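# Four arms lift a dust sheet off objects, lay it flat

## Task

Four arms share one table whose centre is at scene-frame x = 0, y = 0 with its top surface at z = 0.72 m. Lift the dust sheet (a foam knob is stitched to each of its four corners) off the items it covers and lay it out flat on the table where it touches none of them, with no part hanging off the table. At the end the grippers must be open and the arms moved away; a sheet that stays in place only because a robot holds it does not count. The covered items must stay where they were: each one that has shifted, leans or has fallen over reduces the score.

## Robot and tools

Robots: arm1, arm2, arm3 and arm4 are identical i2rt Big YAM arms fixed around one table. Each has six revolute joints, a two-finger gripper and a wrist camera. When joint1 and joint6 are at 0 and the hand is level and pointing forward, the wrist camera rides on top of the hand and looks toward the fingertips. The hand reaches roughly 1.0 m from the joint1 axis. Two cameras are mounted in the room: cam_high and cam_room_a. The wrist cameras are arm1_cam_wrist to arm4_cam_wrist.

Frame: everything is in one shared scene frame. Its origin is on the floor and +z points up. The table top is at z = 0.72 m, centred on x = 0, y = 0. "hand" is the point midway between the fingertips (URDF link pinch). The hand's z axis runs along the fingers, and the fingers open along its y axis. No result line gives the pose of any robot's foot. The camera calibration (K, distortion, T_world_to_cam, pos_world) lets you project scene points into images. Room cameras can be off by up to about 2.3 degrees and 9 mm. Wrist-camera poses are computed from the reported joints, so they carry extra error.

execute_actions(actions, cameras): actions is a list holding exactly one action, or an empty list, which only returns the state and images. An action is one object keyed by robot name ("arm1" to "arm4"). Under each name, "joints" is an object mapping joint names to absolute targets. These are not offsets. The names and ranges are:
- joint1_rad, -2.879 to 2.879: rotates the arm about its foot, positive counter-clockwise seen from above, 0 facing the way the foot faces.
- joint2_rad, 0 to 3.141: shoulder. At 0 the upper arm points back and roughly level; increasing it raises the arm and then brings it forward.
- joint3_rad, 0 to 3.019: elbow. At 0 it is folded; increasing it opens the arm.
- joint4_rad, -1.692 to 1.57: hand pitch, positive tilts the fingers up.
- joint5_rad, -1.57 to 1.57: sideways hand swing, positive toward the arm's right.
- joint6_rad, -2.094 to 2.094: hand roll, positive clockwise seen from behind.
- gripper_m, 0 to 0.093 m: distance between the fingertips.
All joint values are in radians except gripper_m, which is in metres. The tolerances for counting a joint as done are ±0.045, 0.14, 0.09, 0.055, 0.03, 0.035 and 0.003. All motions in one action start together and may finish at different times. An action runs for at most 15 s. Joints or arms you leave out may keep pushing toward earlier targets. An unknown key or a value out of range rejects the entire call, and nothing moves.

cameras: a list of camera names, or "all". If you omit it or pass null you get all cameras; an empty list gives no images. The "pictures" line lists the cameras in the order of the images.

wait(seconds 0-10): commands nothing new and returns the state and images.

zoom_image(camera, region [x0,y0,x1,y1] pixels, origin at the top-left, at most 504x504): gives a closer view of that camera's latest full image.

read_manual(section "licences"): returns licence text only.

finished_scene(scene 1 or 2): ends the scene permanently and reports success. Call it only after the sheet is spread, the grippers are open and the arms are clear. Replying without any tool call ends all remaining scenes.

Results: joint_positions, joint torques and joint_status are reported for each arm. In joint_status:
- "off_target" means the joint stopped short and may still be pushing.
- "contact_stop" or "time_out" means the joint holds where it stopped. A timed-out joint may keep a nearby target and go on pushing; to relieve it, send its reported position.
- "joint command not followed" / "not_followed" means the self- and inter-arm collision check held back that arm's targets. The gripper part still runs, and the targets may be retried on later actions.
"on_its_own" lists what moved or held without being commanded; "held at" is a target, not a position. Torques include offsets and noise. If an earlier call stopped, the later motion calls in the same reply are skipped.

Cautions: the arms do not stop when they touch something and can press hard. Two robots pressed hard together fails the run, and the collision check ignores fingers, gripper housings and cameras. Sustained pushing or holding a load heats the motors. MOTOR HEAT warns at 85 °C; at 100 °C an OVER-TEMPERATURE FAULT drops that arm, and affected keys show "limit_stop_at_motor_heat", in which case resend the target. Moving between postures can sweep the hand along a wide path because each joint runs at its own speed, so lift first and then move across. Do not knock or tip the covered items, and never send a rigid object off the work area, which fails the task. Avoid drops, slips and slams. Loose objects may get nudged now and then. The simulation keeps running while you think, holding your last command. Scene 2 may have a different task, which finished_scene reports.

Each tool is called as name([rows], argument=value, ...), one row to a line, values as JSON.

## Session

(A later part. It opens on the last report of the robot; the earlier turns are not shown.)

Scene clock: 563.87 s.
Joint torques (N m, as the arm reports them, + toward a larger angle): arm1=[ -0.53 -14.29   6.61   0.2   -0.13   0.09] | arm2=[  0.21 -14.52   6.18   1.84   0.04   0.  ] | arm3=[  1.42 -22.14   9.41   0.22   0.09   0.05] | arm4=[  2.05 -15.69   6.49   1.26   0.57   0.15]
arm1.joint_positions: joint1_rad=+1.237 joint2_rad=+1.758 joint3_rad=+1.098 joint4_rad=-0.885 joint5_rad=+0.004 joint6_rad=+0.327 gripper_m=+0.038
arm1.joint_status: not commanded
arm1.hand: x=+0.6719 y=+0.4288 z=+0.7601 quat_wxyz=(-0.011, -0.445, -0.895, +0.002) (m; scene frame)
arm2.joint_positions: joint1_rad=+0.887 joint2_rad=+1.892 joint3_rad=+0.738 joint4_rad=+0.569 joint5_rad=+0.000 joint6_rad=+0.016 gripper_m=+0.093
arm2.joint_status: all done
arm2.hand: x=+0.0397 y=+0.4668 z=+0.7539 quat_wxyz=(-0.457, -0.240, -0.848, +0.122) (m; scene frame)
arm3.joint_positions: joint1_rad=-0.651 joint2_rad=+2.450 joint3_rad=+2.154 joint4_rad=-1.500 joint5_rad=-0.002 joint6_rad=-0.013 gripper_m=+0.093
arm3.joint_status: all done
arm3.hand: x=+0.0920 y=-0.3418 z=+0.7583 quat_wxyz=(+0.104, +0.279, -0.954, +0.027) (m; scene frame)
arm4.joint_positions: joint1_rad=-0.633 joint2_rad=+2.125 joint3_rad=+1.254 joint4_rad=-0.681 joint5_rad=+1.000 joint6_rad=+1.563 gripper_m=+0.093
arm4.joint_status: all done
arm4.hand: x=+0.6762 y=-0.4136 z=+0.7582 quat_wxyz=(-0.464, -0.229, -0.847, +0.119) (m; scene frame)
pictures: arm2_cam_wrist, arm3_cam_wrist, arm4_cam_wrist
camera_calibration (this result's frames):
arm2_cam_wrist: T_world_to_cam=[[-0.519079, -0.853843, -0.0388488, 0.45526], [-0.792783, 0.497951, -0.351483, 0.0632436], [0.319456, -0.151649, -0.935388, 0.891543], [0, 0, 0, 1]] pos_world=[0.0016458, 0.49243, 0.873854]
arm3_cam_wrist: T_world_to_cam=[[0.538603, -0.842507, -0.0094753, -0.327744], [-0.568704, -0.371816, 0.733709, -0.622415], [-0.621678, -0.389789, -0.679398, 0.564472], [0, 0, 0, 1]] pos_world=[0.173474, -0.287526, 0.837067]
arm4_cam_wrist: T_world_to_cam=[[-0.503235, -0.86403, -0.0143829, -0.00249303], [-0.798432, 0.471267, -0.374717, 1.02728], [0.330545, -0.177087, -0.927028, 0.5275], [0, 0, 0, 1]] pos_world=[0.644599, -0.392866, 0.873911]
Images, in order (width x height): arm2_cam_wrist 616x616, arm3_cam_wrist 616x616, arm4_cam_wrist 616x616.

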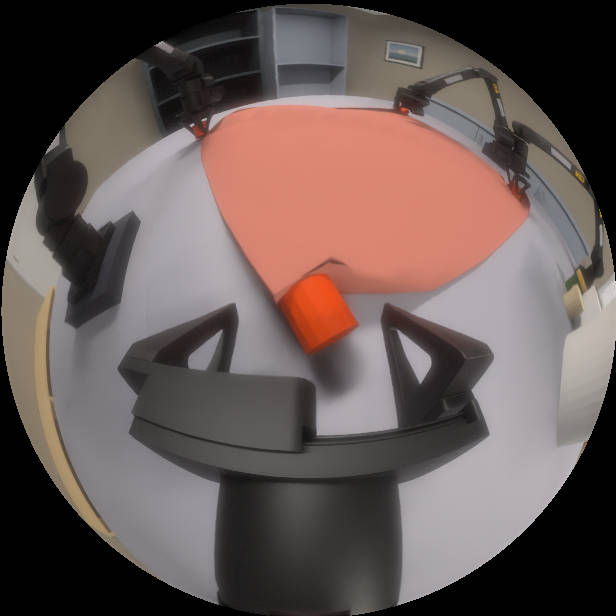

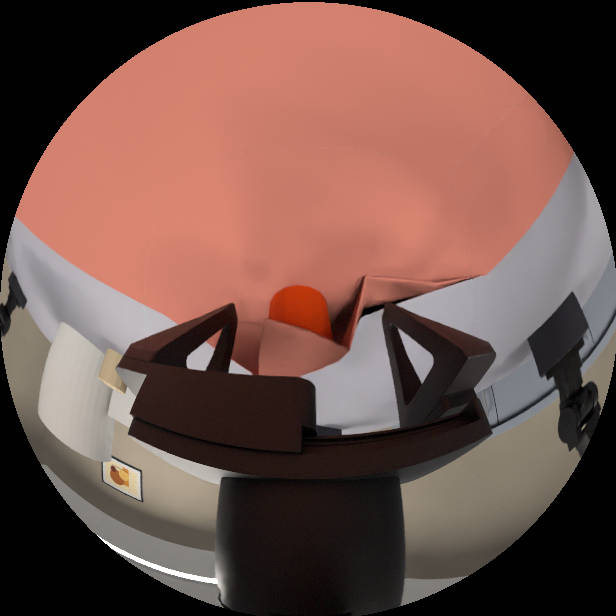

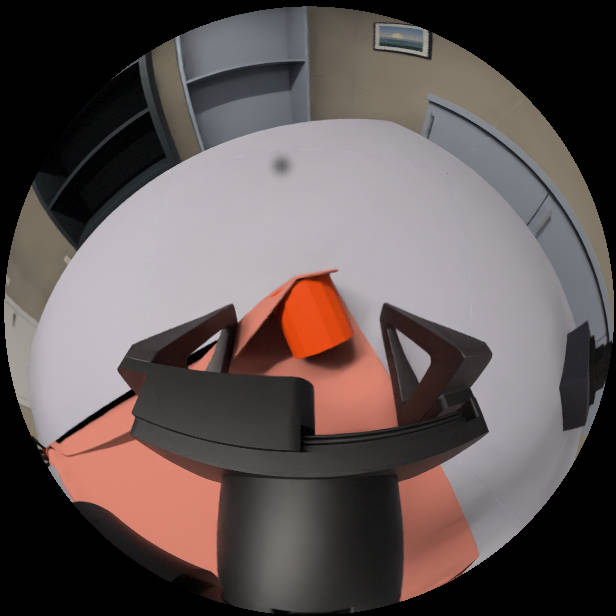

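Lower a bit: arm2 via q4, arm4 via q5, arm3 back via q4.

execute_actions([
  {"arm2":{"joints":{"joint4_rad":0.505,"joint3_rad":0.78}},"arm3":{"joints":{"joint4_rad":-1.55,"joint3_rad":2.135}},"arm4":{"joints":{"joint5_rad":0.9,"joint1_rad":-0.655}}},
], cameras=[])

execute_actions([
  {"arm2":{"joints":{"gripper_m":0.02}},"arm3":{"joints":{"gripper_m":0.02}},"arm4":{"joints":{"gripper_m":0.02}}},
], cameras=["arm2_cam_wrist","arm3_cam_wrist","arm4_cam_wrist"])

Scene clock: 575.97 s.
Joint torques (N m, as the arm reports them, + toward a larger angle): arm1=[  0.36 -14.57   6.8    0.2   -0.05   0.02] | arm2=[ -0.18 -14.68   7.49   0.84   0.    -0.06] | arm3=[  1.37 -21.24   8.81  -0.76   0.1    0.05] | arm4=[  1.41 -15.89   6.34   1.29   0.47   0.13]
arm1.joint_positions: joint1_rad=+1.237 joint2_rad=+1.758 joint3_rad=+1.098 joint4_rad=-0.885 joint5_rad=+0.004 joint6_rad=+0.327 gripper_m=+0.038
arm1.joint_status: not commanded
arm1.hand: x=+0.6719 y=+0.4288 z=+0.7601 quat_wxyz=(-0.011, -0.445, -0.895, +0.002) (m; scene frame)
arm2.joint_positions: joint1_rad=+0.887 joint2_rad=+1.892 joint3_rad=+0.747 joint4_rad=+0.512 joint5_rad=+0.000 joint6_rad=+0.016 gripper_m=+0.093
arm2.joint_status: all done
arm2.hand: x=+0.0365 y=+0.4687 z=+0.7455 quat_wxyz=(-0.436, -0.243, -0.859, +0.117) (m; scene frame)
arm3.joint_positions: joint1_rad=-0.651 joint2_rad=+2.450 joint3_rad=+2.140 joint4_rad=-1.540 joint5_rad=-0.002 joint6_rad=-0.013 gripper_m=+0.093
arm3.joint_status: all done
arm3.hand: x=+0.0796 y=-0.3496 z=+0.7562 quat_wxyz=(+0.130, +0.278, -0.951, +0.035) (m; scene frame)
arm4.joint_positions: joint1_rad=-0.651 joint2_rad=+2.125 joint3_rad=+1.254 joint4_rad=-0.680 joint5_rad=+0.902 joint6_rad=+1.564 gripper_m=+0.093
arm4.joint_status: all done
arm4.hand: x=+0.6747 y=-0.4150 z=+0.7445 quat_wxyz=(-0.422, -0.243, -0.867, +0.110) (m; scene frame)
pictures: none
No camera images: the call's "cameras" was empty. Leave "cameras" out to get every camera's image.

Scene clock: 576.63 s.
Joint torques (N m, as the arm reports them, + toward a larger angle): arm1=[  0.14 -14.18   6.43   0.31  -0.08   0.03] | arm2=[  0.11 -14.63   7.22   0.73  -0.02  -0.03] | arm3=[  1.5  -21.45   8.78  -0.76  -0.17   0.04] | arm4=[  1.47 -15.44   6.53   1.27   0.49   0.14]
arm1.joint_positions: joint1_rad=+1.237 joint2_rad=+1.758 joint3_rad=+1.098 joint4_rad=-0.885 joint5_rad=+0.004 joint6_rad=+0.327 gripper_m=+0.038
arm1.joint_status: not commanded
arm1.hand: x=+0.6721 y=+0.4290 z=+0.7601 quat_wxyz=(-0.011, -0.445, -0.895, +0.002) (m; scene frame)
arm2.joint_positions: joint1_rad=+0.887 joint2_rad=+1.892 joint3_rad=+0.747 joint4_rad=+0.512 joint5_rad=+0.000 joint6_rad=+0.015 gripper_m=+0.036
arm2.joint_status: gripper_m off_target (ended at +0.036, target +0.020)
arm2.hand: x=+0.0364 y=+0.4686 z=+0.7455 quat_wxyz=(-0.436, -0.243, -0.859, +0.117) (m; scene frame)
arm3.joint_positions: joint1_rad=-0.651 joint2_rad=+2.448 joint3_rad=+2.140 joint4_rad=-1.540 joint5_rad=+0.004 joint6_rad=-0.011 gripper_m=+0.039
arm3.joint_status: gripper_m off_target (ended at +0.039, target +0.020)
arm3.hand: x=+0.0802 y=-0.3505 z=+0.7570 quat_wxyz=(+0.129, +0.278, -0.951, +0.038) (m; scene frame)
arm4.joint_positions: joint1_rad=-0.651 joint2_rad=+2.125 joint3_rad=+1.254 joint4_rad=-0.680 joint5_rad=+0.901 joint6_rad=+1.565 gripper_m=+0.040
arm4.joint_status: gripper_m off_target (ended at +0.040, target +0.020)
arm4.hand: x=+0.6747 y=-0.4149 z=+0.7444 quat_wxyz=(-0.421, -0.244, -0.867, +0.110) (m; scene frame)
pictures: arm2_cam_wrist, arm3_cam_wrist, arm4_cam_wrist
camera_calibration (this result's frames):
arm2_cam_wrist: T_world_to_cam=[[-0.520881, -0.852782, -0.0380415, 0.45364], [-0.806403, 0.506192, -0.305752, 0.0193089], [0.279996, -0.128584, -0.951351, 0.887563], [0, 0, 0, 1]] pos_world=[0.00334898, 0.491208, 0.867544]
arm3_cam_wrist: T_world_to_cam=[[0.538743, -0.842463, -0.00356066, -0.333167], [-0.536564, -0.346377, 0.769495, -0.652163], [-0.649504, -0.412649, -0.638643, 0.516231], [0, 0, 0, 1]] pos_world=[0.164858, -0.293552, 0.830337]
arm4_cam_wrist: T_world_to_cam=[[-0.519035, -0.854577, -0.0173736, 0.0121809], [-0.817613, 0.502306, -0.281422, 0.977915], [0.249223, -0.131863, -0.959427, 0.612707], [0, 0, 0, 1]] pos_world=[0.653178, -0.40001, 0.863266]
Images, in order (width x height): arm2_cam_wrist 616x616, arm3_cam_wrist 616x616, arm4_cam_wrist 616x616.

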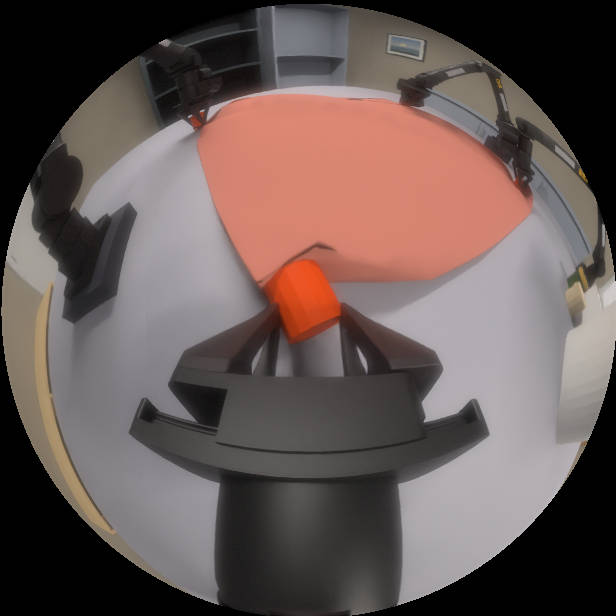

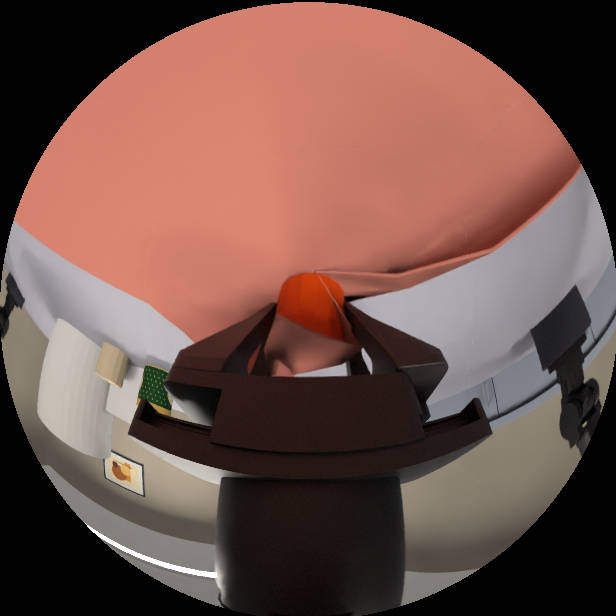

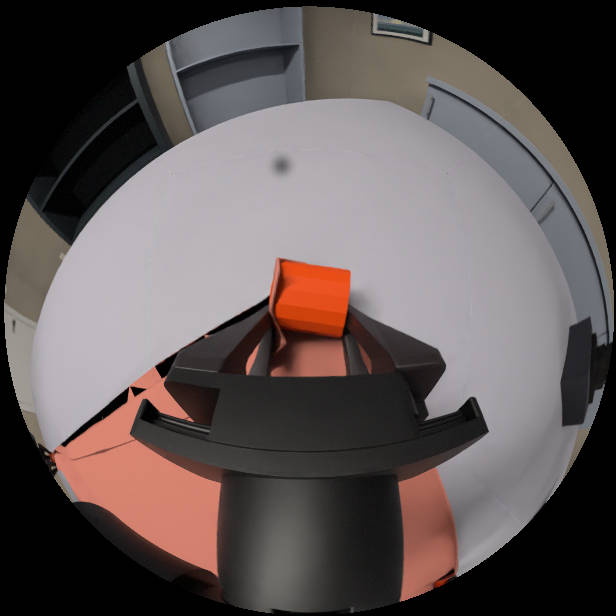

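execute_actions([
  {"arm2":{"joints":{"gripper_m":0.093}},"arm3":{"joints":{"joint2_rad":2.2,"joint3_rad":1.95,"joint4_rad":-1.3}},"arm4":{"joints":{"gripper_m":0.093}}},
], cameras=[])

execute_actions([
  {"arm2":{"joints":{"joint4_rad":0.9}},"arm3":{"joints":{"joint2_rad":1.836,"joint3_rad":1.22,"joint4_rad":-0.37}},"arm4":{"joints":{"joint2_rad":1.8}}},
], cameras=[])

execute_actions([
  {"arm2":{"joints":{"joint1_rad":0.784,"joint2_rad":1.935,"joint3_rad":0.855,"joint5_rad":-0.4}},"arm3":{"joints":{"joint2_rad":2.0,"joint3_rad":0.9,"joint4_rad":0.9}},"arm4":{"joints":{"joint1_rad":-0.92,"joint3_rad":0.85,"joint4_rad":0.97,"joint5_rad":0,"joint6_rad":0}}},
], cameras=[])

execute_actions([
  {"arm2":{"joints":{"joint4_rad":0.49}},"arm3":{"joints":{"joint2_rad":2.165,"joint3_rad":0.815,"joint4_rad":1.1}},"arm4":{"joints":{"joint2_rad":1.96,"joint3_rad":0.73}}},
], cameras=["arm2_cam_wrist","arm3_cam_wrist","arm4_cam_wrist"])

Scene clock: 619.43 s.
Joint torques (N m, as the arm reports them, + toward a larger angle): arm1=[ -0.62 -14.97   6.48   0.39  -0.08   0.04] | arm2=[ -0.25 -14.63   7.17   0.85   0.03  -0.05] | arm3=[  1.44 -19.05  10.06   0.69  -0.04   0.03] | arm4=[  1.39 -15.95   6.49   1.3    0.5    0.14]
arm1.joint_positions: joint1_rad=+1.237 joint2_rad=+1.758 joint3_rad=+1.098 joint4_rad=-0.885 joint5_rad=+0.004 joint6_rad=+0.327 gripper_m=+0.038
arm1.joint_status: not commanded
arm1.hand: x=+0.6721 y=+0.4290 z=+0.7601 quat_wxyz=(-0.011, -0.445, -0.895, +0.002) (m; scene frame)
arm2.joint_positions: joint1_rad=+0.887 joint2_rad=+1.892 joint3_rad=+0.747 joint4_rad=+0.512 joint5_rad=+0.000 joint6_rad=+0.015 gripper_m=+0.093
arm2.joint_status: all done
arm2.hand: x=+0.0364 y=+0.4686 z=+0.7455 quat_wxyz=(-0.436, -0.243, -0.859, +0.117) (m; scene frame)
arm3.joint_positions: joint1_rad=-0.651 joint2_rad=+2.182 joint3_rad=+1.951 joint4_rad=-1.308 joint5_rad=+0.001 joint6_rad=-0.011 gripper_m=+0.039
arm3.joint_status: all done
arm3.hand: x=+0.0975 y=-0.3392 z=+0.8581 quat_wxyz=(-0.020, +0.280, -0.960, -0.005) (m; scene frame)
arm4.joint_positions: joint1_rad=-0.651 joint2_rad=+2.125 joint3_rad=+1.254 joint4_rad=-0.680 joint5_rad=+0.901 joint6_rad=+1.565 gripper_m=+0.093
arm4.joint_status: all done
arm4.hand: x=+0.6747 y=-0.4149 z=+0.7444 quat_wxyz=(-0.421, -0.244, -0.867, +0.110) (m; scene frame)
pictures: none
No camera images: the call's "cameras" was empty. Leave "cameras" out to get every camera's image.

Scene clock: 620.93 s.
Joint torques (N m, as the arm reports them, + toward a larger angle): arm1=[ -0.85 -14.86   6.61   0.43  -0.08  -0.04] | arm2=[ -0.47 -14.58   7.55   2.09   0.    -0.01] | arm3=[  1.46 -16.15   9.62   1.92   0.05   0.04] | arm4=[  1.32 -12.1    8.86   1.73   0.45   0.11]
arm1.joint_positions: joint1_rad=+1.237 joint2_rad=+1.758 joint3_rad=+1.098 joint4_rad=-0.885 joint5_rad=+0.004 joint6_rad=+0.327 gripper_m=+0.038
arm1.joint_status: not commanded
arm1.hand: x=+0.6721 y=+0.4290 z=+0.7601 quat_wxyz=(-0.011, -0.445, -0.895, +0.002) (m; scene frame)
arm2.joint_positions: joint1_rad=+0.887 joint2_rad=+1.892 joint3_rad=+0.747 joint4_rad=+0.879 joint5_rad=+0.000 joint6_rad=+0.015 gripper_m=+0.093
arm2.joint_status: all done
arm2.hand: x=+0.0701 y=+0.4486 z=+0.8263 quat_wxyz=(-0.586, -0.216, -0.765, +0.157) (m; scene frame)
arm3.joint_positions: joint1_rad=-0.650 joint2_rad=+1.843 joint3_rad=+1.217 joint4_rad=-0.384 joint5_rad=-0.001 joint6_rad=-0.011 gripper_m=+0.039
arm3.joint_status: all done
arm3.hand: x=+0.0588 y=-0.3621 z=+0.8337 quat_wxyz=(-0.270, +0.269, -0.921, -0.077) (m; scene frame)
arm4.joint_positions: joint1_rad=-0.651 joint2_rad=+1.777 joint3_rad=+1.254 joint4_rad=-0.680 joint5_rad=+0.901 joint6_rad=+1.565 gripper_m=+0.093
arm4.joint_status: all done
arm4.hand: x=+0.6920 y=-0.3864 z=+0.9283 quat_wxyz=(-0.457, -0.312, -0.832, -0.042) (m; scene frame)
pictures: none
No camera images: the call's "cameras" was empty. Leave "cameras" out to get every camera's image.

Scene clock: 623.10 s.
Joint torques (N m, as the arm reports them, + toward a larger angle): arm1=[  0.02 -14.48   6.55   0.31  -0.1    0.02] | arm2=[  0.87 -15.78   7.23   1.95  -0.14  -0.03] | arm3=[  1.18 -14.48   6.55   3.06  -0.01   0.04] | arm4=[  1.44 -12.2    6.6    3.27  -0.08   0.02]
arm1.joint_positions: joint1_rad=+1.238 joint2_rad=+1.758 joint3_rad=+1.098 joint4_rad=-0.885 joint5_rad=+0.003 joint6_rad=+0.328 gripper_m=+0.038
arm1.joint_status: not commanded
arm1.hand: x=+0.6724 y=+0.4295 z=+0.7601 quat_wxyz=(-0.011, -0.445, -0.896, +0.001) (m; scene frame)
arm2.joint_positions: joint1_rad=+0.778 joint2_rad=+1.934 joint3_rad=+0.827 joint4_rad=+0.880 joint5_rad=-0.398 joint6_rad=+0.015 gripper_m=+0.093
arm2.joint_status: all done
arm2.hand: x=+0.0871 y=+0.4377 z=+0.8373 quat_wxyz=(-0.628, -0.132, -0.766, +0.043) (m; scene frame)
arm3.joint_positions: joint1_rad=-0.649 joint2_rad=+2.001 joint3_rad=+0.898 joint4_rad=+0.878 joint5_rad=+0.000 joint6_rad=-0.011 gripper_m=+0.039
arm3.joint_status: all done
arm3.hand: x=+0.0792 y=-0.3490 z=+0.8396 quat_wxyz=(-0.603, +0.219, -0.748, -0.170) (m; scene frame)
arm4.joint_positions: joint1_rad=-0.918 joint2_rad=+1.794 joint3_rad=+0.845 joint4_rad=+0.943 joint5_rad=+0.002 joint6_rad=+0.008 gripper_m=+0.093
arm4.joint_status: all done
arm4.hand: x=+0.7503 y=-0.3564 z=+0.9729 quat_wxyz=(-0.653, +0.260, -0.661, -0.263) (m; scene frame)
pictures: none
No camera images: the call's "cameras" was empty. Leave "cameras" out to get every camera's image.

Scene clock: 624.37 s.
Joint torques (N m, as the arm reports them, + toward a larger angle): arm1=[ -0.66 -15.75   6.6    0.08  -0.05   0.04] | arm2=[  0.74 -14.43   6.41   0.06  -0.16   0.08] | arm3=[  1.32 -14.28   3.8    2.67   0.     0.05] | arm4=[  1.5  -13.52   4.4    2.75  -0.07   0.02]
arm1.joint_positions: joint1_rad=+1.238 joint2_rad=+1.758 joint3_rad=+1.098 joint4_rad=-0.885 joint5_rad=+0.003 joint6_rad=+0.328 gripper_m=+0.038
arm1.joint_status: not commanded
arm1.hand: x=+0.6724 y=+0.4295 z=+0.7601 quat_wxyz=(-0.011, -0.445, -0.896, +0.001) (m; scene frame)
arm2.joint_positions: joint1_rad=+0.778 joint2_rad=+1.927 joint3_rad=+0.840 joint4_rad=+0.516 joint5_rad=-0.399 joint6_rad=+0.002 gripper_m=+0.093
arm2.joint_status: all done
arm2.hand: x=+0.0658 y=+0.4540 z=+0.7685 quat_wxyz=(-0.500, -0.183, -0.846, -0.016) (m; scene frame)
arm3.joint_positions: joint1_rad=-0.649 joint2_rad=+2.168 joint3_rad=+0.818 joint4_rad=+1.085 joint5_rad=+0.000 joint6_rad=-0.011 gripper_m=+0.039
arm3.joint_status: all done
arm3.hand: x=+0.0446 y=-0.3705 z=+0.7568 quat_wxyz=(-0.588, +0.222, -0.760, -0.165) (m; scene frame)
arm4.joint_positions: joint1_rad=-0.918 joint2_rad=+1.970 joint3_rad=+0.724 joint4_rad=+0.956 joint5_rad=+0.002 joint6_rad=+0.008 gripper_m=+0.093
arm4.joint_status: all done
arm4.hand: x=+0.7130 y=-0.3918 z=+0.8207 quat_wxyz=(-0.554, +0.294, -0.747, -0.223) (m; scene frame)
pictures: arm2_cam_wrist, arm3_cam_wrist, arm4_cam_wrist
camera_calibration (this result's frames):
arm2_cam_wrist: T_world_to_cam=[[-0.292109, -0.926516, -0.237151, 0.628878], [-0.846514, 0.365871, -0.38672, 0.185977], [0.445069, 0.0877877, -0.891183, 0.744066], [0, 0, 0, 1]] pos_world=[0.00997201, 0.449302, 0.884159]
arm3_cam_wrist: T_world_to_cam=[[0.53523, -0.844643, 0.0103587, -0.342032], [-0.639291, -0.413058, -0.648607, 0.375052], [0.55212, 0.340531, -0.761053, 0.802842], [0, 0, 0, 1]] pos_world=[-0.020432, -0.407369, 0.85781]
arm4_cam_wrist: T_world_to_cam=[[0.682793, -0.730525, -0.0112478, -0.760179], [-0.580325, -0.532925, -0.615804, 0.718763], [0.443866, 0.426994, -0.787819, 0.618758], [0, 0, 0, 1]] pos_world=[0.661515, -0.436489, 0.921536]
Images, in order (width x height): arm2_cam_wrist 616x616, arm3_cam_wrist 616x616, arm4_cam_wrist 616x616.

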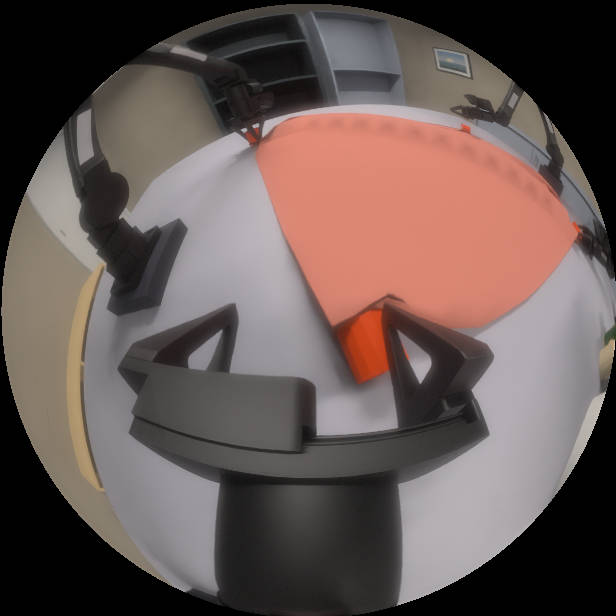

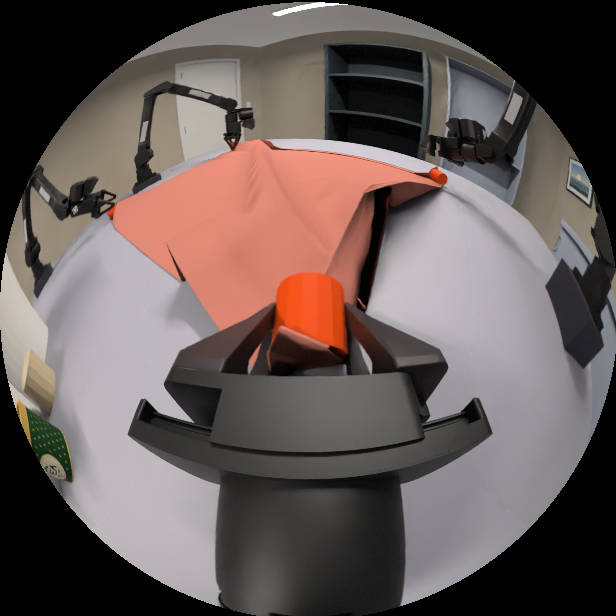

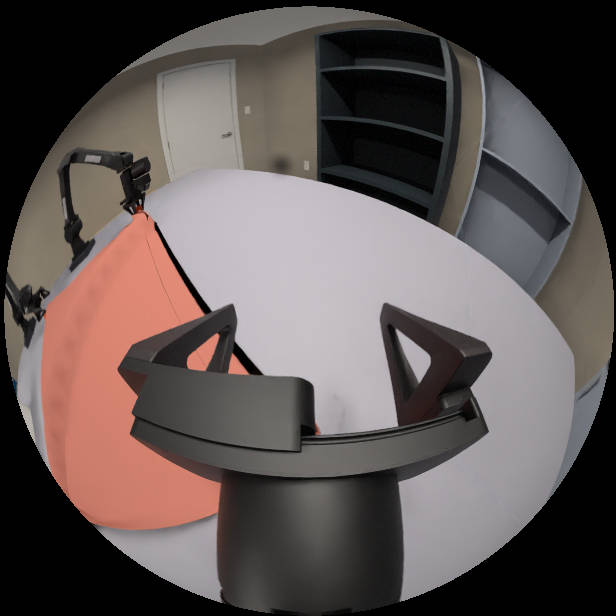

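execute_actions([
  {"arm2":{"joints":{"joint4_rad":0.8}},"arm3":{"joints":{"gripper_m":0.093}},"arm4":{"joints":{"joint2_rad":1.7,"joint3_rad":0.62,"joint4_rad":0.5}}},
], cameras=[])

execute_actions([
  {"arm2":{"joints":{"joint1_rad":0.72,"joint6_rad":-0.2}},"arm3":{"joints":{"joint2_rad":1.9,"joint3_rad":1.3,"joint4_rad":0.3}}},
], cameras=[])

execute_actions([
  {"arm2":{"joints":{"joint4_rad":0.52}},"arm3":{"joints":{"joint2_rad":2.15,"joint3_rad":2.0,"joint4_rad":-1.6}}},
], cameras=["arm2_cam_wrist","arm3_cam_wrist","arm4_cam_wrist"])

Scene clock: 636.23 s.
Joint torques (N m, as the arm reports them, + toward a larger angle): arm1=[ -0.98 -14.53   6.44   0.3   -0.06  -0.03] | arm2=[  0.91 -15.09   6.41   1.8   -0.15   0.1 ] | arm3=[  1.22 -14.5    3.79   2.67   0.     0.04] | arm4=[ 1.55 -9.57  5.05  1.57 -0.05  0.  ]
arm1.joint_positions: joint1_rad=+1.238 joint2_rad=+1.758 joint3_rad=+1.098 joint4_rad=-0.885 joint5_rad=+0.003 joint6_rad=+0.328 gripper_m=+0.038
arm1.joint_status: not commanded
arm1.hand: x=+0.6724 y=+0.4295 z=+0.7601 quat_wxyz=(-0.011, -0.445, -0.896, +0.001) (m; scene frame)
arm2.joint_positions: joint1_rad=+0.778 joint2_rad=+1.932 joint3_rad=+0.840 joint4_rad=+0.780 joint5_rad=-0.399 joint6_rad=+0.002 gripper_m=+0.093
arm2.joint_status: all done
arm2.hand: x=+0.0863 y=+0.4386 z=+0.8204 quat_wxyz=(-0.597, -0.141, -0.789, +0.031) (m; scene frame)
arm3.joint_positions: joint1_rad=-0.649 joint2_rad=+2.168 joint3_rad=+0.818 joint4_rad=+1.085 joint5_rad=+0.000 joint6_rad=-0.011 gripper_m=+0.093
arm3.joint_status: all done
arm3.hand: x=+0.0446 y=-0.3705 z=+0.7568 quat_wxyz=(-0.588, +0.222, -0.760, -0.165) (m; scene frame)
arm4.joint_positions: joint1_rad=-0.918 joint2_rad=+1.698 joint3_rad=+0.621 joint4_rad=+0.517 joint5_rad=+0.002 joint6_rad=+0.008 gripper_m=+0.093
arm4.joint_status: all done
arm4.hand: x=+0.6678 y=-0.4347 z=+0.8310 quat_wxyz=(-0.449, +0.321, -0.814, -0.180) (m; scene frame)
pictures: none
No camera images: the call's "cameras" was empty. Leave "cameras" out to get every camera's image.

Scene clock: 637.73 s.
Joint torques (N m, as the arm reports them, + toward a larger angle): arm1=[ -0.39 -14.92   6.61   0.21  -0.1    0.01] | arm2=[  1.31 -14.89   6.47   1.96  -0.08  -0.07] | arm3=[  1.31 -16.02  11.2    1.7    0.     0.03] | arm4=[ 1.5  -9.68  5.07  1.53 -0.08  0.02]
arm1.joint_positions: joint1_rad=+1.238 joint2_rad=+1.758 joint3_rad=+1.098 joint4_rad=-0.885 joint5_rad=+0.003 joint6_rad=+0.328 gripper_m=+0.038
arm1.joint_status: not commanded
arm1.hand: x=+0.6724 y=+0.4295 z=+0.7601 quat_wxyz=(-0.011, -0.445, -0.896, +0.001) (m; scene frame)
arm2.joint_positions: joint1_rad=+0.715 joint2_rad=+1.932 joint3_rad=+0.840 joint4_rad=+0.780 joint5_rad=-0.399 joint6_rad=-0.184 gripper_m=+0.093
arm2.joint_status: all done
arm2.hand: x=+0.0651 y=+0.4056 z=+0.8205 quat_wxyz=(-0.589, -0.093, -0.796, +0.105) (m; scene frame)
arm3.joint_positions: joint1_rad=-0.649 joint2_rad=+1.894 joint3_rad=+1.286 joint4_rad=+0.307 joint5_rad=+0.000 joint6_rad=-0.011 gripper_m=+0.093
arm3.joint_status: all done
arm3.hand: x=+0.1643 y=-0.2959 z=+0.9668 quat_wxyz=(-0.574, +0.225, -0.770, -0.161) (m; scene frame)
arm4.joint_positions: joint1_rad=-0.918 joint2_rad=+1.698 joint3_rad=+0.621 joint4_rad=+0.517 joint5_rad=+0.002 joint6_rad=+0.008 gripper_m=+0.093
arm4.joint_status: not commanded
arm4.hand: x=+0.6678 y=-0.4347 z=+0.8310 quat_wxyz=(-0.449, +0.321, -0.814, -0.180) (m; scene frame)
pictures: none
No camera images: the call's "cameras" was empty. Leave "cameras" out to get every camera's image.

Scene clock: 639.70 s.
Joint torques (N m, as the arm reports them, + toward a larger angle): arm1=[ -1.42 -15.55   6.86   0.35  -0.05   0.03] | arm2=[  1.05 -14.55   6.39   0.64  -0.19  -0.03] | arm3=[  1.24 -18.05  12.92  -0.56   0.     0.03] | arm4=[ 1.44 -9.77  5.08  1.51 -0.06  0.02]
arm1.joint_positions: joint1_rad=+1.238 joint2_rad=+1.758 joint3_rad=+1.098 joint4_rad=-0.885 joint5_rad=+0.003 joint6_rad=+0.328 gripper_m=+0.038
arm1.joint_status: not commanded
arm1.hand: x=+0.6724 y=+0.4295 z=+0.7601 quat_wxyz=(-0.011, -0.445, -0.896, +0.001) (m; scene frame)
arm2.joint_positions: joint1_rad=+0.715 joint2_rad=+1.932 joint3_rad=+0.840 joint4_rad=+0.527 joint5_rad=-0.399 joint6_rad=-0.184 gripper_m=+0.093
arm2.joint_status: all done
arm2.hand: x=+0.0461 y=+0.4218 z=+0.7676 quat_wxyz=(-0.500, -0.130, -0.855, +0.048) (m; scene frame)
arm3.joint_positions: joint1_rad=-0.649 joint2_rad=+2.134 joint3_rad=+1.964 joint4_rad=-1.591 joint5_rad=+0.000 joint6_rad=-0.011 gripper_m=+0.093
arm3.joint_status: all done
arm3.hand: x=+0.0432 y=-0.3716 z=+0.8975 quat_wxyz=(+0.087, +0.280, -0.956, +0.024) (m; scene frame)
arm4.joint_positions: joint1_rad=-0.918 joint2_rad=+1.698 joint3_rad=+0.621 joint4_rad=+0.517 joint5_rad=+0.002 joint6_rad=+0.008 gripper_m=+0.093
arm4.joint_status: not commanded
arm4.hand: x=+0.6678 y=-0.4347 z=+0.8310 quat_wxyz=(-0.449, +0.321, -0.814, -0.180) (m; scene frame)
pictures: arm2_cam_wrist, arm3_cam_wrist, arm4_cam_wrist
camera_calibration (this result's frames):
arm2_cam_wrist: T_world_to_cam=[[-0.268958, -0.960141, -0.0760993, 0.482555], [-0.867899, 0.27586, -0.4131, 0.239953], [0.417627, -0.04506, -0.9075, 0.824607], [0, 0, 0, 1]] pos_world=[-0.00633671, 0.434284, 0.884178]
arm3_cam_wrist: T_world_to_cam=[[0.539922, -0.841692, -0.00620269, -0.327849], [-0.590573, -0.384066, 0.70973, -0.745468], [-0.599756, -0.379535, -0.704447, 0.642428], [0, 0, 0, 1]] pos_world=[0.122059, -0.318433, 0.979603]
arm4_cam_wrist: T_world_to_cam=[[0.680837, -0.732383, -0.0087183, -0.762165], [-0.678431, -0.626108, -0.384345, 0.508668], [0.276029, 0.267591, -0.923149, 0.820454], [0, 0, 0, 1]] pos_world=[0.637538, -0.459261, 0.94626]
Images, in order (width x height): arm2_cam_wrist 616x616, arm3_cam_wrist 616x616, arm4_cam_wrist 616x616.

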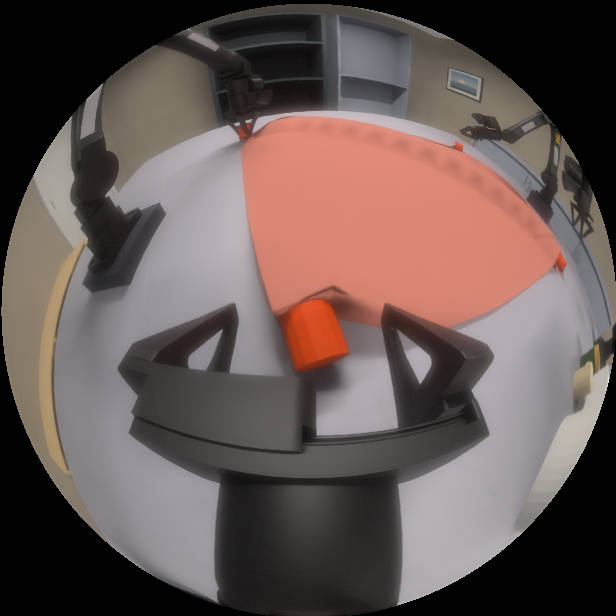

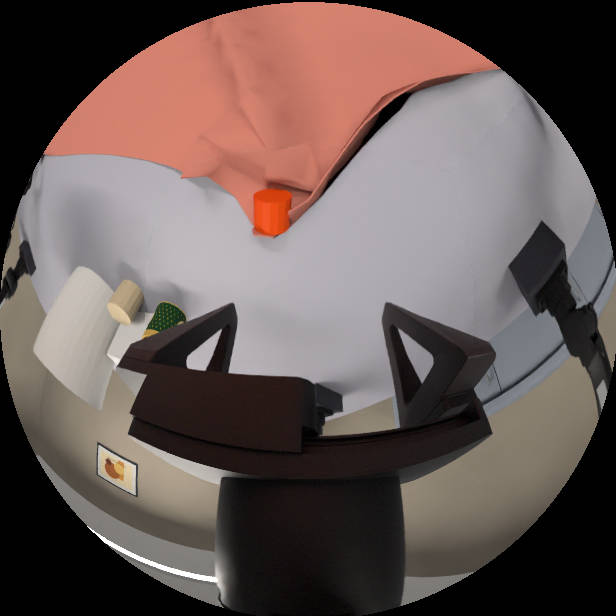

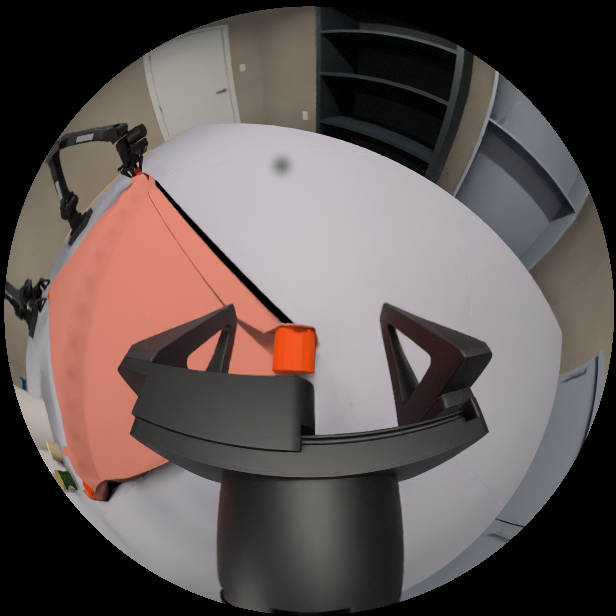

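execute_actions([
  {"arm2":{"joints":{"joint4_rad":0.40}},"arm3":{"joints":{"joint1_rad":-0.578,"joint2_rad":2.35,"joint3_rad":2.17,"joint4_rad":-1.66}},"arm4":{"joints":{"joint1_rad":-0.88,"joint3_rad":0.72,"joint4_rad":0.66,"joint2_rad":1.85}}},
], cameras=[])

execute_actions([
  {"arm2":{"joints":{"gripper_m":0.02}},"arm3":{"joints":{"joint2_rad":2.465,"joint4_rad":-1.6}},"arm4":{"joints":{"joint2_rad":1.945}}},
], cameras=["arm2_cam_wrist","arm3_cam_wrist","arm4_cam_wrist"])

Scene clock: 661.60 s.
Joint torques (N m, as the arm reports them, + toward a larger angle): arm1=[ -0.04 -14.94   6.58   0.19  -0.04   0.02] | arm2=[  0.91 -14.29   6.33   0.64  -0.24  -0.04] | arm3=[  0.73 -21.95  13.35  -0.83  -0.01   0.04] | arm4=[  1.5  -10.61   6.96   3.17  -0.04   0.02]
arm1.joint_positions: joint1_rad=+1.238 joint2_rad=+1.758 joint3_rad=+1.098 joint4_rad=-0.885 joint5_rad=+0.003 joint6_rad=+0.328 gripper_m=+0.038
arm1.joint_status: not commanded
arm1.hand: x=+0.6724 y=+0.4295 z=+0.7601 quat_wxyz=(-0.011, -0.445, -0.896, +0.001) (m; scene frame)
arm2.joint_positions: joint1_rad=+0.715 joint2_rad=+1.932 joint3_rad=+0.840 joint4_rad=+0.407 joint5_rad=-0.399 joint6_rad=-0.184 gripper_m=+0.093
arm2.joint_status: all done
arm2.hand: x=+0.0337 y=+0.4324 z=+0.7450 quat_wxyz=(-0.455, -0.147, -0.878, +0.020) (m; scene frame)
arm3.joint_positions: joint1_rad=-0.573 joint2_rad=+2.360 joint3_rad=+2.125 joint4_rad=-1.650 joint5_rad=+0.000 joint6_rad=-0.011 gripper_m=+0.093
arm3.joint_status: all done
arm3.hand: x=+0.0357 y=-0.3191 z=+0.8154 quat_wxyz=(+0.144, +0.314, -0.937, +0.047) (m; scene frame)
arm4.joint_positions: joint1_rad=-0.881 joint2_rad=+1.838 joint3_rad=+0.689 joint4_rad=+0.633 joint5_rad=+0.002 joint6_rad=+0.007 gripper_m=+0.093
arm4.joint_status: all done
arm4.hand: x=+0.6761 y=-0.3988 z=+0.8085 quat_wxyz=(-0.463, +0.332, -0.798, -0.196) (m; scene frame)
pictures: none
No camera images: the call's "cameras" was empty. Leave "cameras" out to get every camera's image.

Scene clock: 662.60 s.
Joint torques (N m, as the arm reports them, + toward a larger angle): arm1=[ -0.27 -15.33   6.98   0.2   -0.09   0.03] | arm2=[  0.65 -14.37   6.41   0.6   -0.27  -0.05] | arm3=[  0.69 -21.39  11.73  -0.13  -0.01   0.04] | arm4=[  1.69 -11.53   5.93   2.99  -0.04   0.05]
arm1.joint_positions: joint1_rad=+1.238 joint2_rad=+1.758 joint3_rad=+1.098 joint4_rad=-0.885 joint5_rad=+0.003 joint6_rad=+0.328 gripper_m=+0.038
arm1.joint_status: not commanded
arm1.hand: x=+0.6724 y=+0.4295 z=+0.7601 quat_wxyz=(-0.011, -0.445, -0.896, +0.001) (m; scene frame)
arm2.joint_positions: joint1_rad=+0.715 joint2_rad=+1.932 joint3_rad=+0.840 joint4_rad=+0.407 joint5_rad=-0.399 joint6_rad=-0.185 gripper_m=+0.036
arm2.joint_status: gripper_m off_target (ended at +0.036, target +0.020)
arm2.hand: x=+0.0337 y=+0.4324 z=+0.7450 quat_wxyz=(-0.455, -0.147, -0.878, +0.020) (m; scene frame)
arm3.joint_positions: joint1_rad=-0.573 joint2_rad=+2.463 joint3_rad=+2.136 joint4_rad=-1.609 joint5_rad=+0.000 joint6_rad=-0.011 gripper_m=+0.093
arm3.joint_status: all done
arm3.hand: x=+0.0354 y=-0.3194 z=+0.7518 quat_wxyz=(+0.169, +0.312, -0.933, +0.054) (m; scene frame)
arm4.joint_positions: joint1_rad=-0.881 joint2_rad=+1.938 joint3_rad=+0.691 joint4_rad=+0.639 joint5_rad=+0.002 joint6_rad=+0.007 gripper_m=+0.093
arm4.joint_status: all done
arm4.hand: x=+0.6670 y=-0.4081 z=+0.7578 quat_wxyz=(-0.426, +0.340, -0.818, -0.180) (m; scene frame)
pictures: arm2_cam_wrist, arm3_cam_wrist, arm4_cam_wrist
camera_calibration (this result's frames):
arm2_cam_wrist: T_world_to_cam=[[-0.278127, -0.952306, -0.125535, 0.521434], [-0.900842, 0.30396, -0.309986, 0.129083], [0.33336, 0.026872, -0.942417, 0.807583], [0, 0, 0, 1]] pos_world=[-0.0079074, 0.435628, 0.866552]
arm3_cam_wrist: T_world_to_cam=[[0.60133, -0.798967, -0.00736459, -0.268264], [-0.451348, -0.347277, 0.821999, -0.704226], [-0.659308, -0.490969, -0.569441, 0.420004], [0, 0, 0, 1]] pos_world=[0.120376, -0.252687, 0.816065]
arm4_cam_wrist: T_world_to_cam=[[0.707243, -0.706921, -0.00834189, -0.750252], [-0.666767, -0.663055, -0.340264, 0.44035], [0.235009, 0.246212, -0.940293, 0.777631], [0, 0, 0, 1]] pos_world=[0.641471, -0.429854, 0.874778]
Images, in order (width x height): arm2_cam_wrist 616x616, arm3_cam_wrist 616x616, arm4_cam_wrist 616x616.

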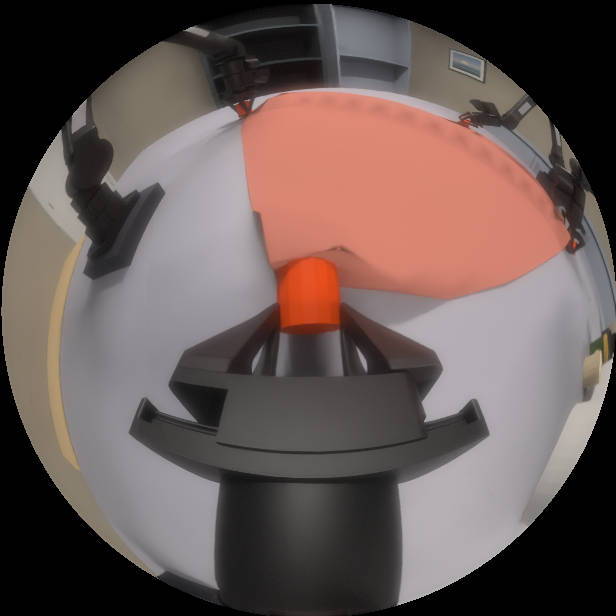

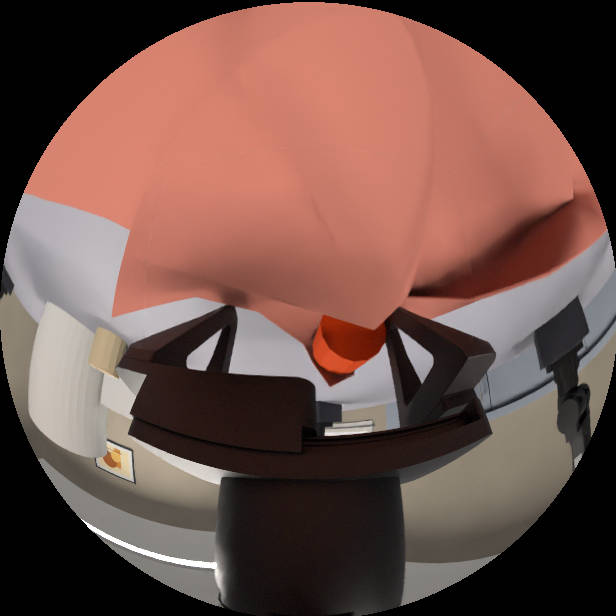

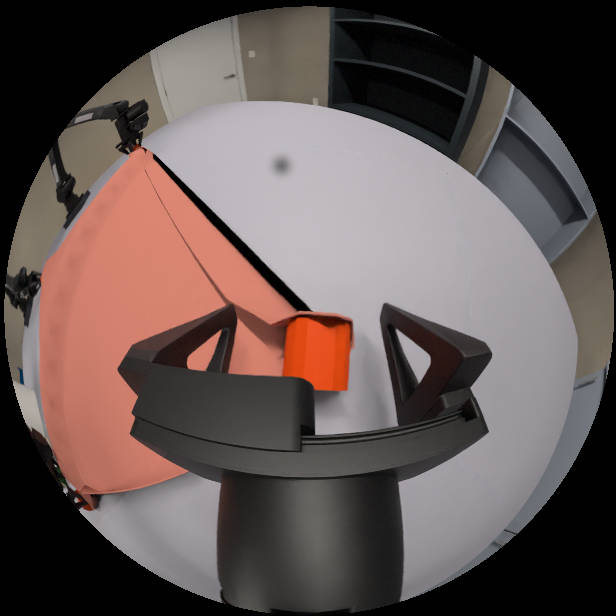

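execute_actions([
  {"arm2":{"joints":{"gripper_m":0.07}},"arm3":{"joints":{"joint1_rad":-0.605,"joint3_rad":2.11,"joint4_rad":-1.685}},"arm4":{"joints":{"joint4_rad":0.555}}},
], cameras=[])

execute_actions([
  {"arm2":{"joints":{"joint2_rad":1.965,"joint3_rad":0.92}},"arm4":{"joints":{"gripper_m":0.02}}},
], cameras=["arm2_cam_wrist","arm3_cam_wrist","arm4_cam_wrist"])

Scene clock: 676.07 s.
Joint torques (N m, as the arm reports them, + toward a larger angle): arm1=[ -0.76 -15.26   6.64   0.17  -0.07   0.03] | arm2=[  0.76 -15.07   6.31   0.62  -0.22   0.02] | arm3=[  1.08 -21.62   8.05  -1.14   0.     0.04] | arm4=[  1.74 -11.08   5.95   1.48  -0.04   0.01]
arm1.joint_positions: joint1_rad=+1.238 joint2_rad=+1.758 joint3_rad=+1.098 joint4_rad=-0.885 joint5_rad=+0.003 joint6_rad=+0.328 gripper_m=+0.038
arm1.joint_status: not commanded
arm1.hand: x=+0.6724 y=+0.4295 z=+0.7601 quat_wxyz=(-0.011, -0.445, -0.896, +0.001) (m; scene frame)
arm2.joint_positions: joint1_rad=+0.715 joint2_rad=+1.932 joint3_rad=+0.840 joint4_rad=+0.407 joint5_rad=-0.399 joint6_rad=-0.185 gripper_m=+0.070
arm2.joint_status: all done
arm2.hand: x=+0.0337 y=+0.4324 z=+0.7450 quat_wxyz=(-0.455, -0.147, -0.878, +0.020) (m; scene frame)
arm3.joint_positions: joint1_rad=-0.605 joint2_rad=+2.463 joint3_rad=+2.117 joint4_rad=-1.666 joint5_rad=+0.000 joint6_rad=-0.011 gripper_m=+0.093
arm3.joint_status: all done
joint sent to its limit — the command would take arm3.joint4_rad past its lower limit, so that joint was sent only as far as its limit.
arm3.hand: x=+0.0310 y=-0.3467 z=+0.7522 quat_wxyz=(+0.205, +0.295, -0.931, +0.062) (m; scene frame)
arm4.joint_positions: joint1_rad=-0.881 joint2_rad=+1.938 joint3_rad=+0.691 joint4_rad=+0.572 joint5_rad=+0.002 joint6_rad=+0.007 gripper_m=+0.093
arm4.joint_status: all done
arm4.hand: x=+0.6601 y=-0.4151 z=+0.7446 quat_wxyz=(-0.399, +0.346, -0.832, -0.169) (m; scene frame)
pictures: none
No camera images: the call's "cameras" was empty. Leave "cameras" out to get every camera's image.

Scene clock: 676.80 s.
Joint torques (N m, as the arm reports them, + toward a larger angle): arm1=[ -0.1  -14.58   6.6    0.27  -0.07  -0.05] | arm2=[  1.03 -15.66   7.78   0.61  -0.21  -0.05] | arm3=[  1.25 -21.22   8.09  -1.16  -0.01   0.04] | arm4=[  1.5  -11.05   5.94   1.41  -0.03   0.03]
arm1.joint_positions: joint1_rad=+1.238 joint2_rad=+1.758 joint3_rad=+1.098 joint4_rad=-0.885 joint5_rad=+0.003 joint6_rad=+0.328 gripper_m=+0.038
arm1.joint_status: not commanded
arm1.hand: x=+0.6724 y=+0.4295 z=+0.7601 quat_wxyz=(-0.011, -0.445, -0.896, +0.001) (m; scene frame)
arm2.joint_positions: joint1_rad=+0.715 joint2_rad=+1.966 joint3_rad=+0.888 joint4_rad=+0.405 joint5_rad=-0.399 joint6_rad=-0.185 gripper_m=+0.070
arm2.joint_status: all done
arm2.hand: x=+0.0470 y=+0.4210 z=+0.7429 quat_wxyz=(-0.460, -0.146, -0.876, +0.023) (m; scene frame)
arm3.joint_positions: joint1_rad=-0.605 joint2_rad=+2.463 joint3_rad=+2.117 joint4_rad=-1.666 joint5_rad=+0.000 joint6_rad=-0.011 gripper_m=+0.093
arm3.joint_status: not commanded
arm3.hand: x=+0.0310 y=-0.3467 z=+0.7522 quat_wxyz=(+0.205, +0.295, -0.931, +0.062) (m; scene frame)
arm4.joint_positions: joint1_rad=-0.881 joint2_rad=+1.938 joint3_rad=+0.691 joint4_rad=+0.572 joint5_rad=+0.002 joint6_rad=+0.007 gripper_m=+0.039
arm4.joint_status: gripper_m off_target (ended at +0.039, target +0.020)
arm4.hand: x=+0.6601 y=-0.4151 z=+0.7446 quat_wxyz=(-0.399, +0.346, -0.832, -0.169) (m; scene frame)
pictures: arm2_cam_wrist, arm3_cam_wrist, arm4_cam_wrist
camera_calibration (this result's frames):
arm2_cam_wrist: T_world_to_cam=[[-0.276969, -0.953289, -0.120535, 0.510647], [-0.897926, 0.301436, -0.320726, 0.152775], [0.342078, 0.0194007, -0.939471, 0.802008], [0, 0, 0, 1]] pos_world=[0.00426452, 0.425183, 0.864013]
arm3_cam_wrist: T_world_to_cam=[[0.575269, -0.817922, -0.00839598, -0.292474], [-0.409549, -0.296903, 0.862623, -0.730405], [-0.708051, -0.492801, -0.505778, 0.356881], [0, 0, 0, 1]] pos_world=[0.121804, -0.280209, 0.808111]
arm4_cam_wrist: T_world_to_cam=[[0.707211, -0.706967, -0.00704369, -0.751426], [-0.680741, -0.678218, -0.27679, 0.3823], [0.190904, 0.200544, -0.960905, 0.794122], [0, 0, 0, 1]] pos_world=[0.640063, -0.431207, 0.863599]
Images, in order (width x height): arm2_cam_wrist 616x616, arm3_cam_wrist 616x616, arm4_cam_wrist 616x616.

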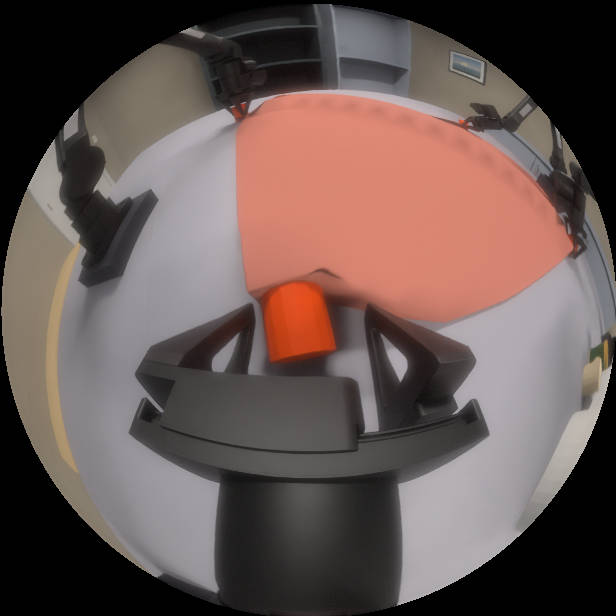

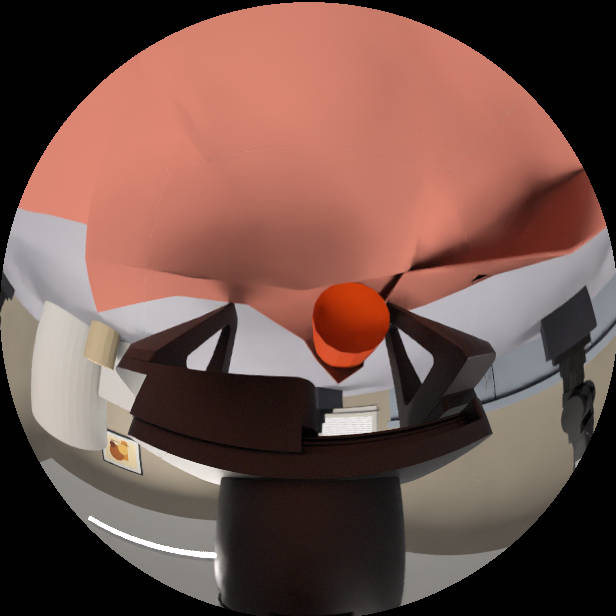

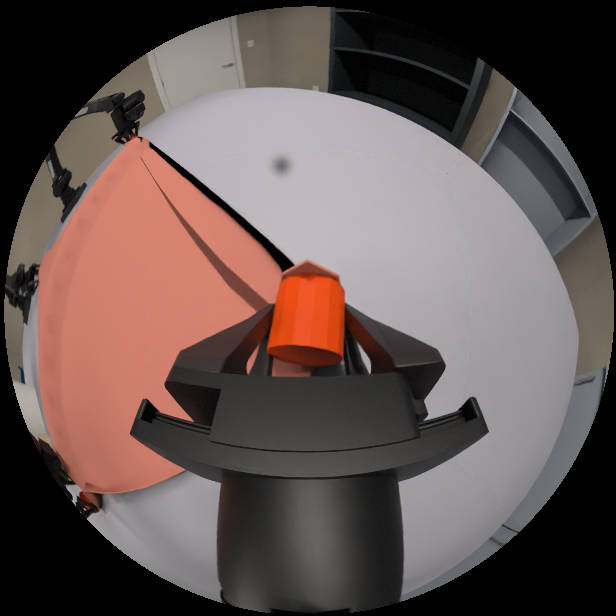

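execute_actions([
  {"arm2":{"joints":{"gripper_m":0.02}},"arm3":{"joints":{"joint1_rad":-0.635,"joint2_rad":2.41,"joint3_rad":1.985,"joint4_rad":-1.575}}},
], cameras=["arm2_cam_wrist","arm3_cam_wrist"])

Scene clock: 685.97 s.
Joint torques (N m, as the arm reports them, + toward a larger angle): arm1=[ -0.31 -14.53   6.49   0.31  -0.12   0.  ] | arm2=[  0.84 -15.49   7.7    0.76  -0.21  -0.06] | arm3=[  0.85 -21.43   8.08  -0.25  -0.01   0.04] | arm4=[  1.72 -11.11   5.97   1.43  -0.03   0.03]
arm1.joint_positions: joint1_rad=+1.238 joint2_rad=+1.758 joint3_rad=+1.098 joint4_rad=-0.885 joint5_rad=+0.003 joint6_rad=+0.328 gripper_m=+0.038
arm1.joint_status: not commanded
arm1.hand: x=+0.6724 y=+0.4295 z=+0.7601 quat_wxyz=(-0.011, -0.445, -0.896, +0.001) (m; scene frame)
arm2.joint_positions: joint1_rad=+0.715 joint2_rad=+1.966 joint3_rad=+0.888 joint4_rad=+0.405 joint5_rad=-0.399 joint6_rad=-0.185 gripper_m=+0.043
arm2.joint_status: gripper_m off_target (ended at +0.043, target +0.020)
arm2.hand: x=+0.0470 y=+0.4210 z=+0.7429 quat_wxyz=(-0.460, -0.145, -0.876, +0.023) (m; scene frame)
arm3.joint_positions: joint1_rad=-0.635 joint2_rad=+2.416 joint3_rad=+1.989 joint4_rad=-1.585 joint5_rad=+0.000 joint6_rad=-0.011 gripper_m=+0.093
arm3.joint_status: all done
arm3.hand: x=+0.0240 y=-0.3735 z=+0.7389 quat_wxyz=(+0.206, +0.281, -0.935, +0.059) (m; scene frame)
arm4.joint_positions: joint1_rad=-0.881 joint2_rad=+1.938 joint3_rad=+0.691 joint4_rad=+0.572 joint5_rad=+0.002 joint6_rad=+0.007 gripper_m=+0.039
arm4.joint_status: not commanded
arm4.hand: x=+0.6601 y=-0.4151 z=+0.7446 quat_wxyz=(-0.399, +0.346, -0.832, -0.169) (m; scene frame)
pictures: arm2_cam_wrist, arm3_cam_wrist
camera_calibration (this result's frames):
arm2_cam_wrist: T_world_to_cam=[[-0.276767, -0.953386, -0.120226, 0.510449], [-0.898013, 0.301141, -0.320758, 0.152927], [0.342011, 0.0191895, -0.9395, 0.802121], [0, 0, 0, 1]] pos_world=[0.00427164, 0.42521, 0.864015]
arm3_cam_wrist: T_world_to_cam=[[0.55004, -0.835093, -0.00866806, -0.316073], [-0.418001, -0.284275, 0.862823, -0.725026], [-0.723001, -0.470964, -0.505433, 0.340247], [0, 0, 0, 1]] pos_world=[0.116791, -0.309814, 0.794801]
Images, in order (width x height): arm2_cam_wrist 616x616, arm3_cam_wrist 616x616.

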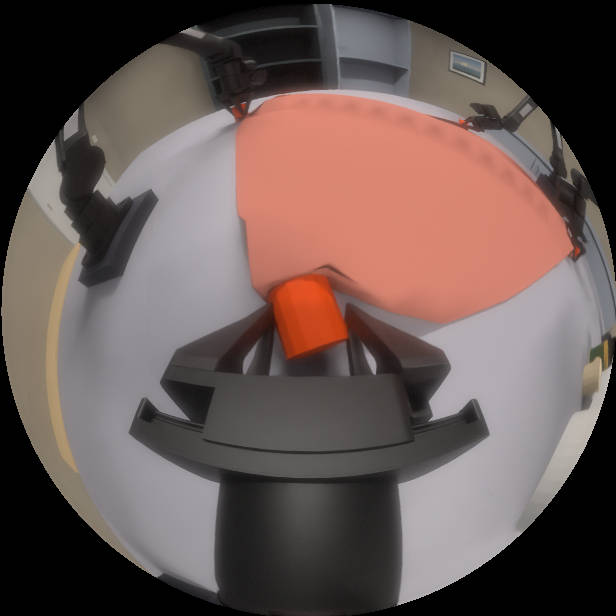

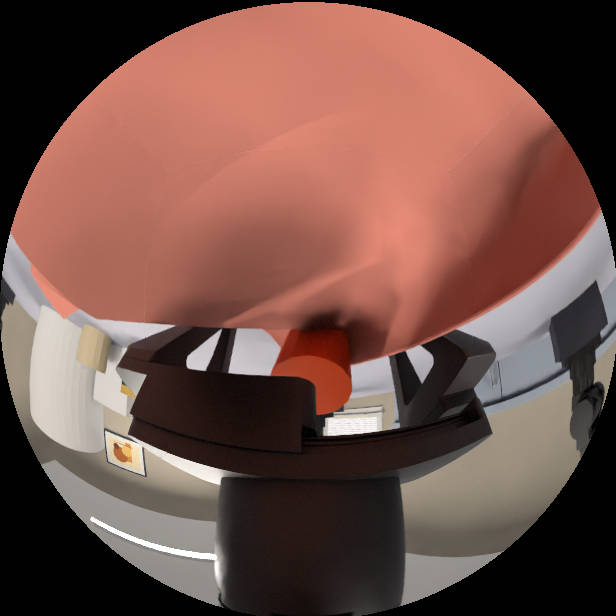

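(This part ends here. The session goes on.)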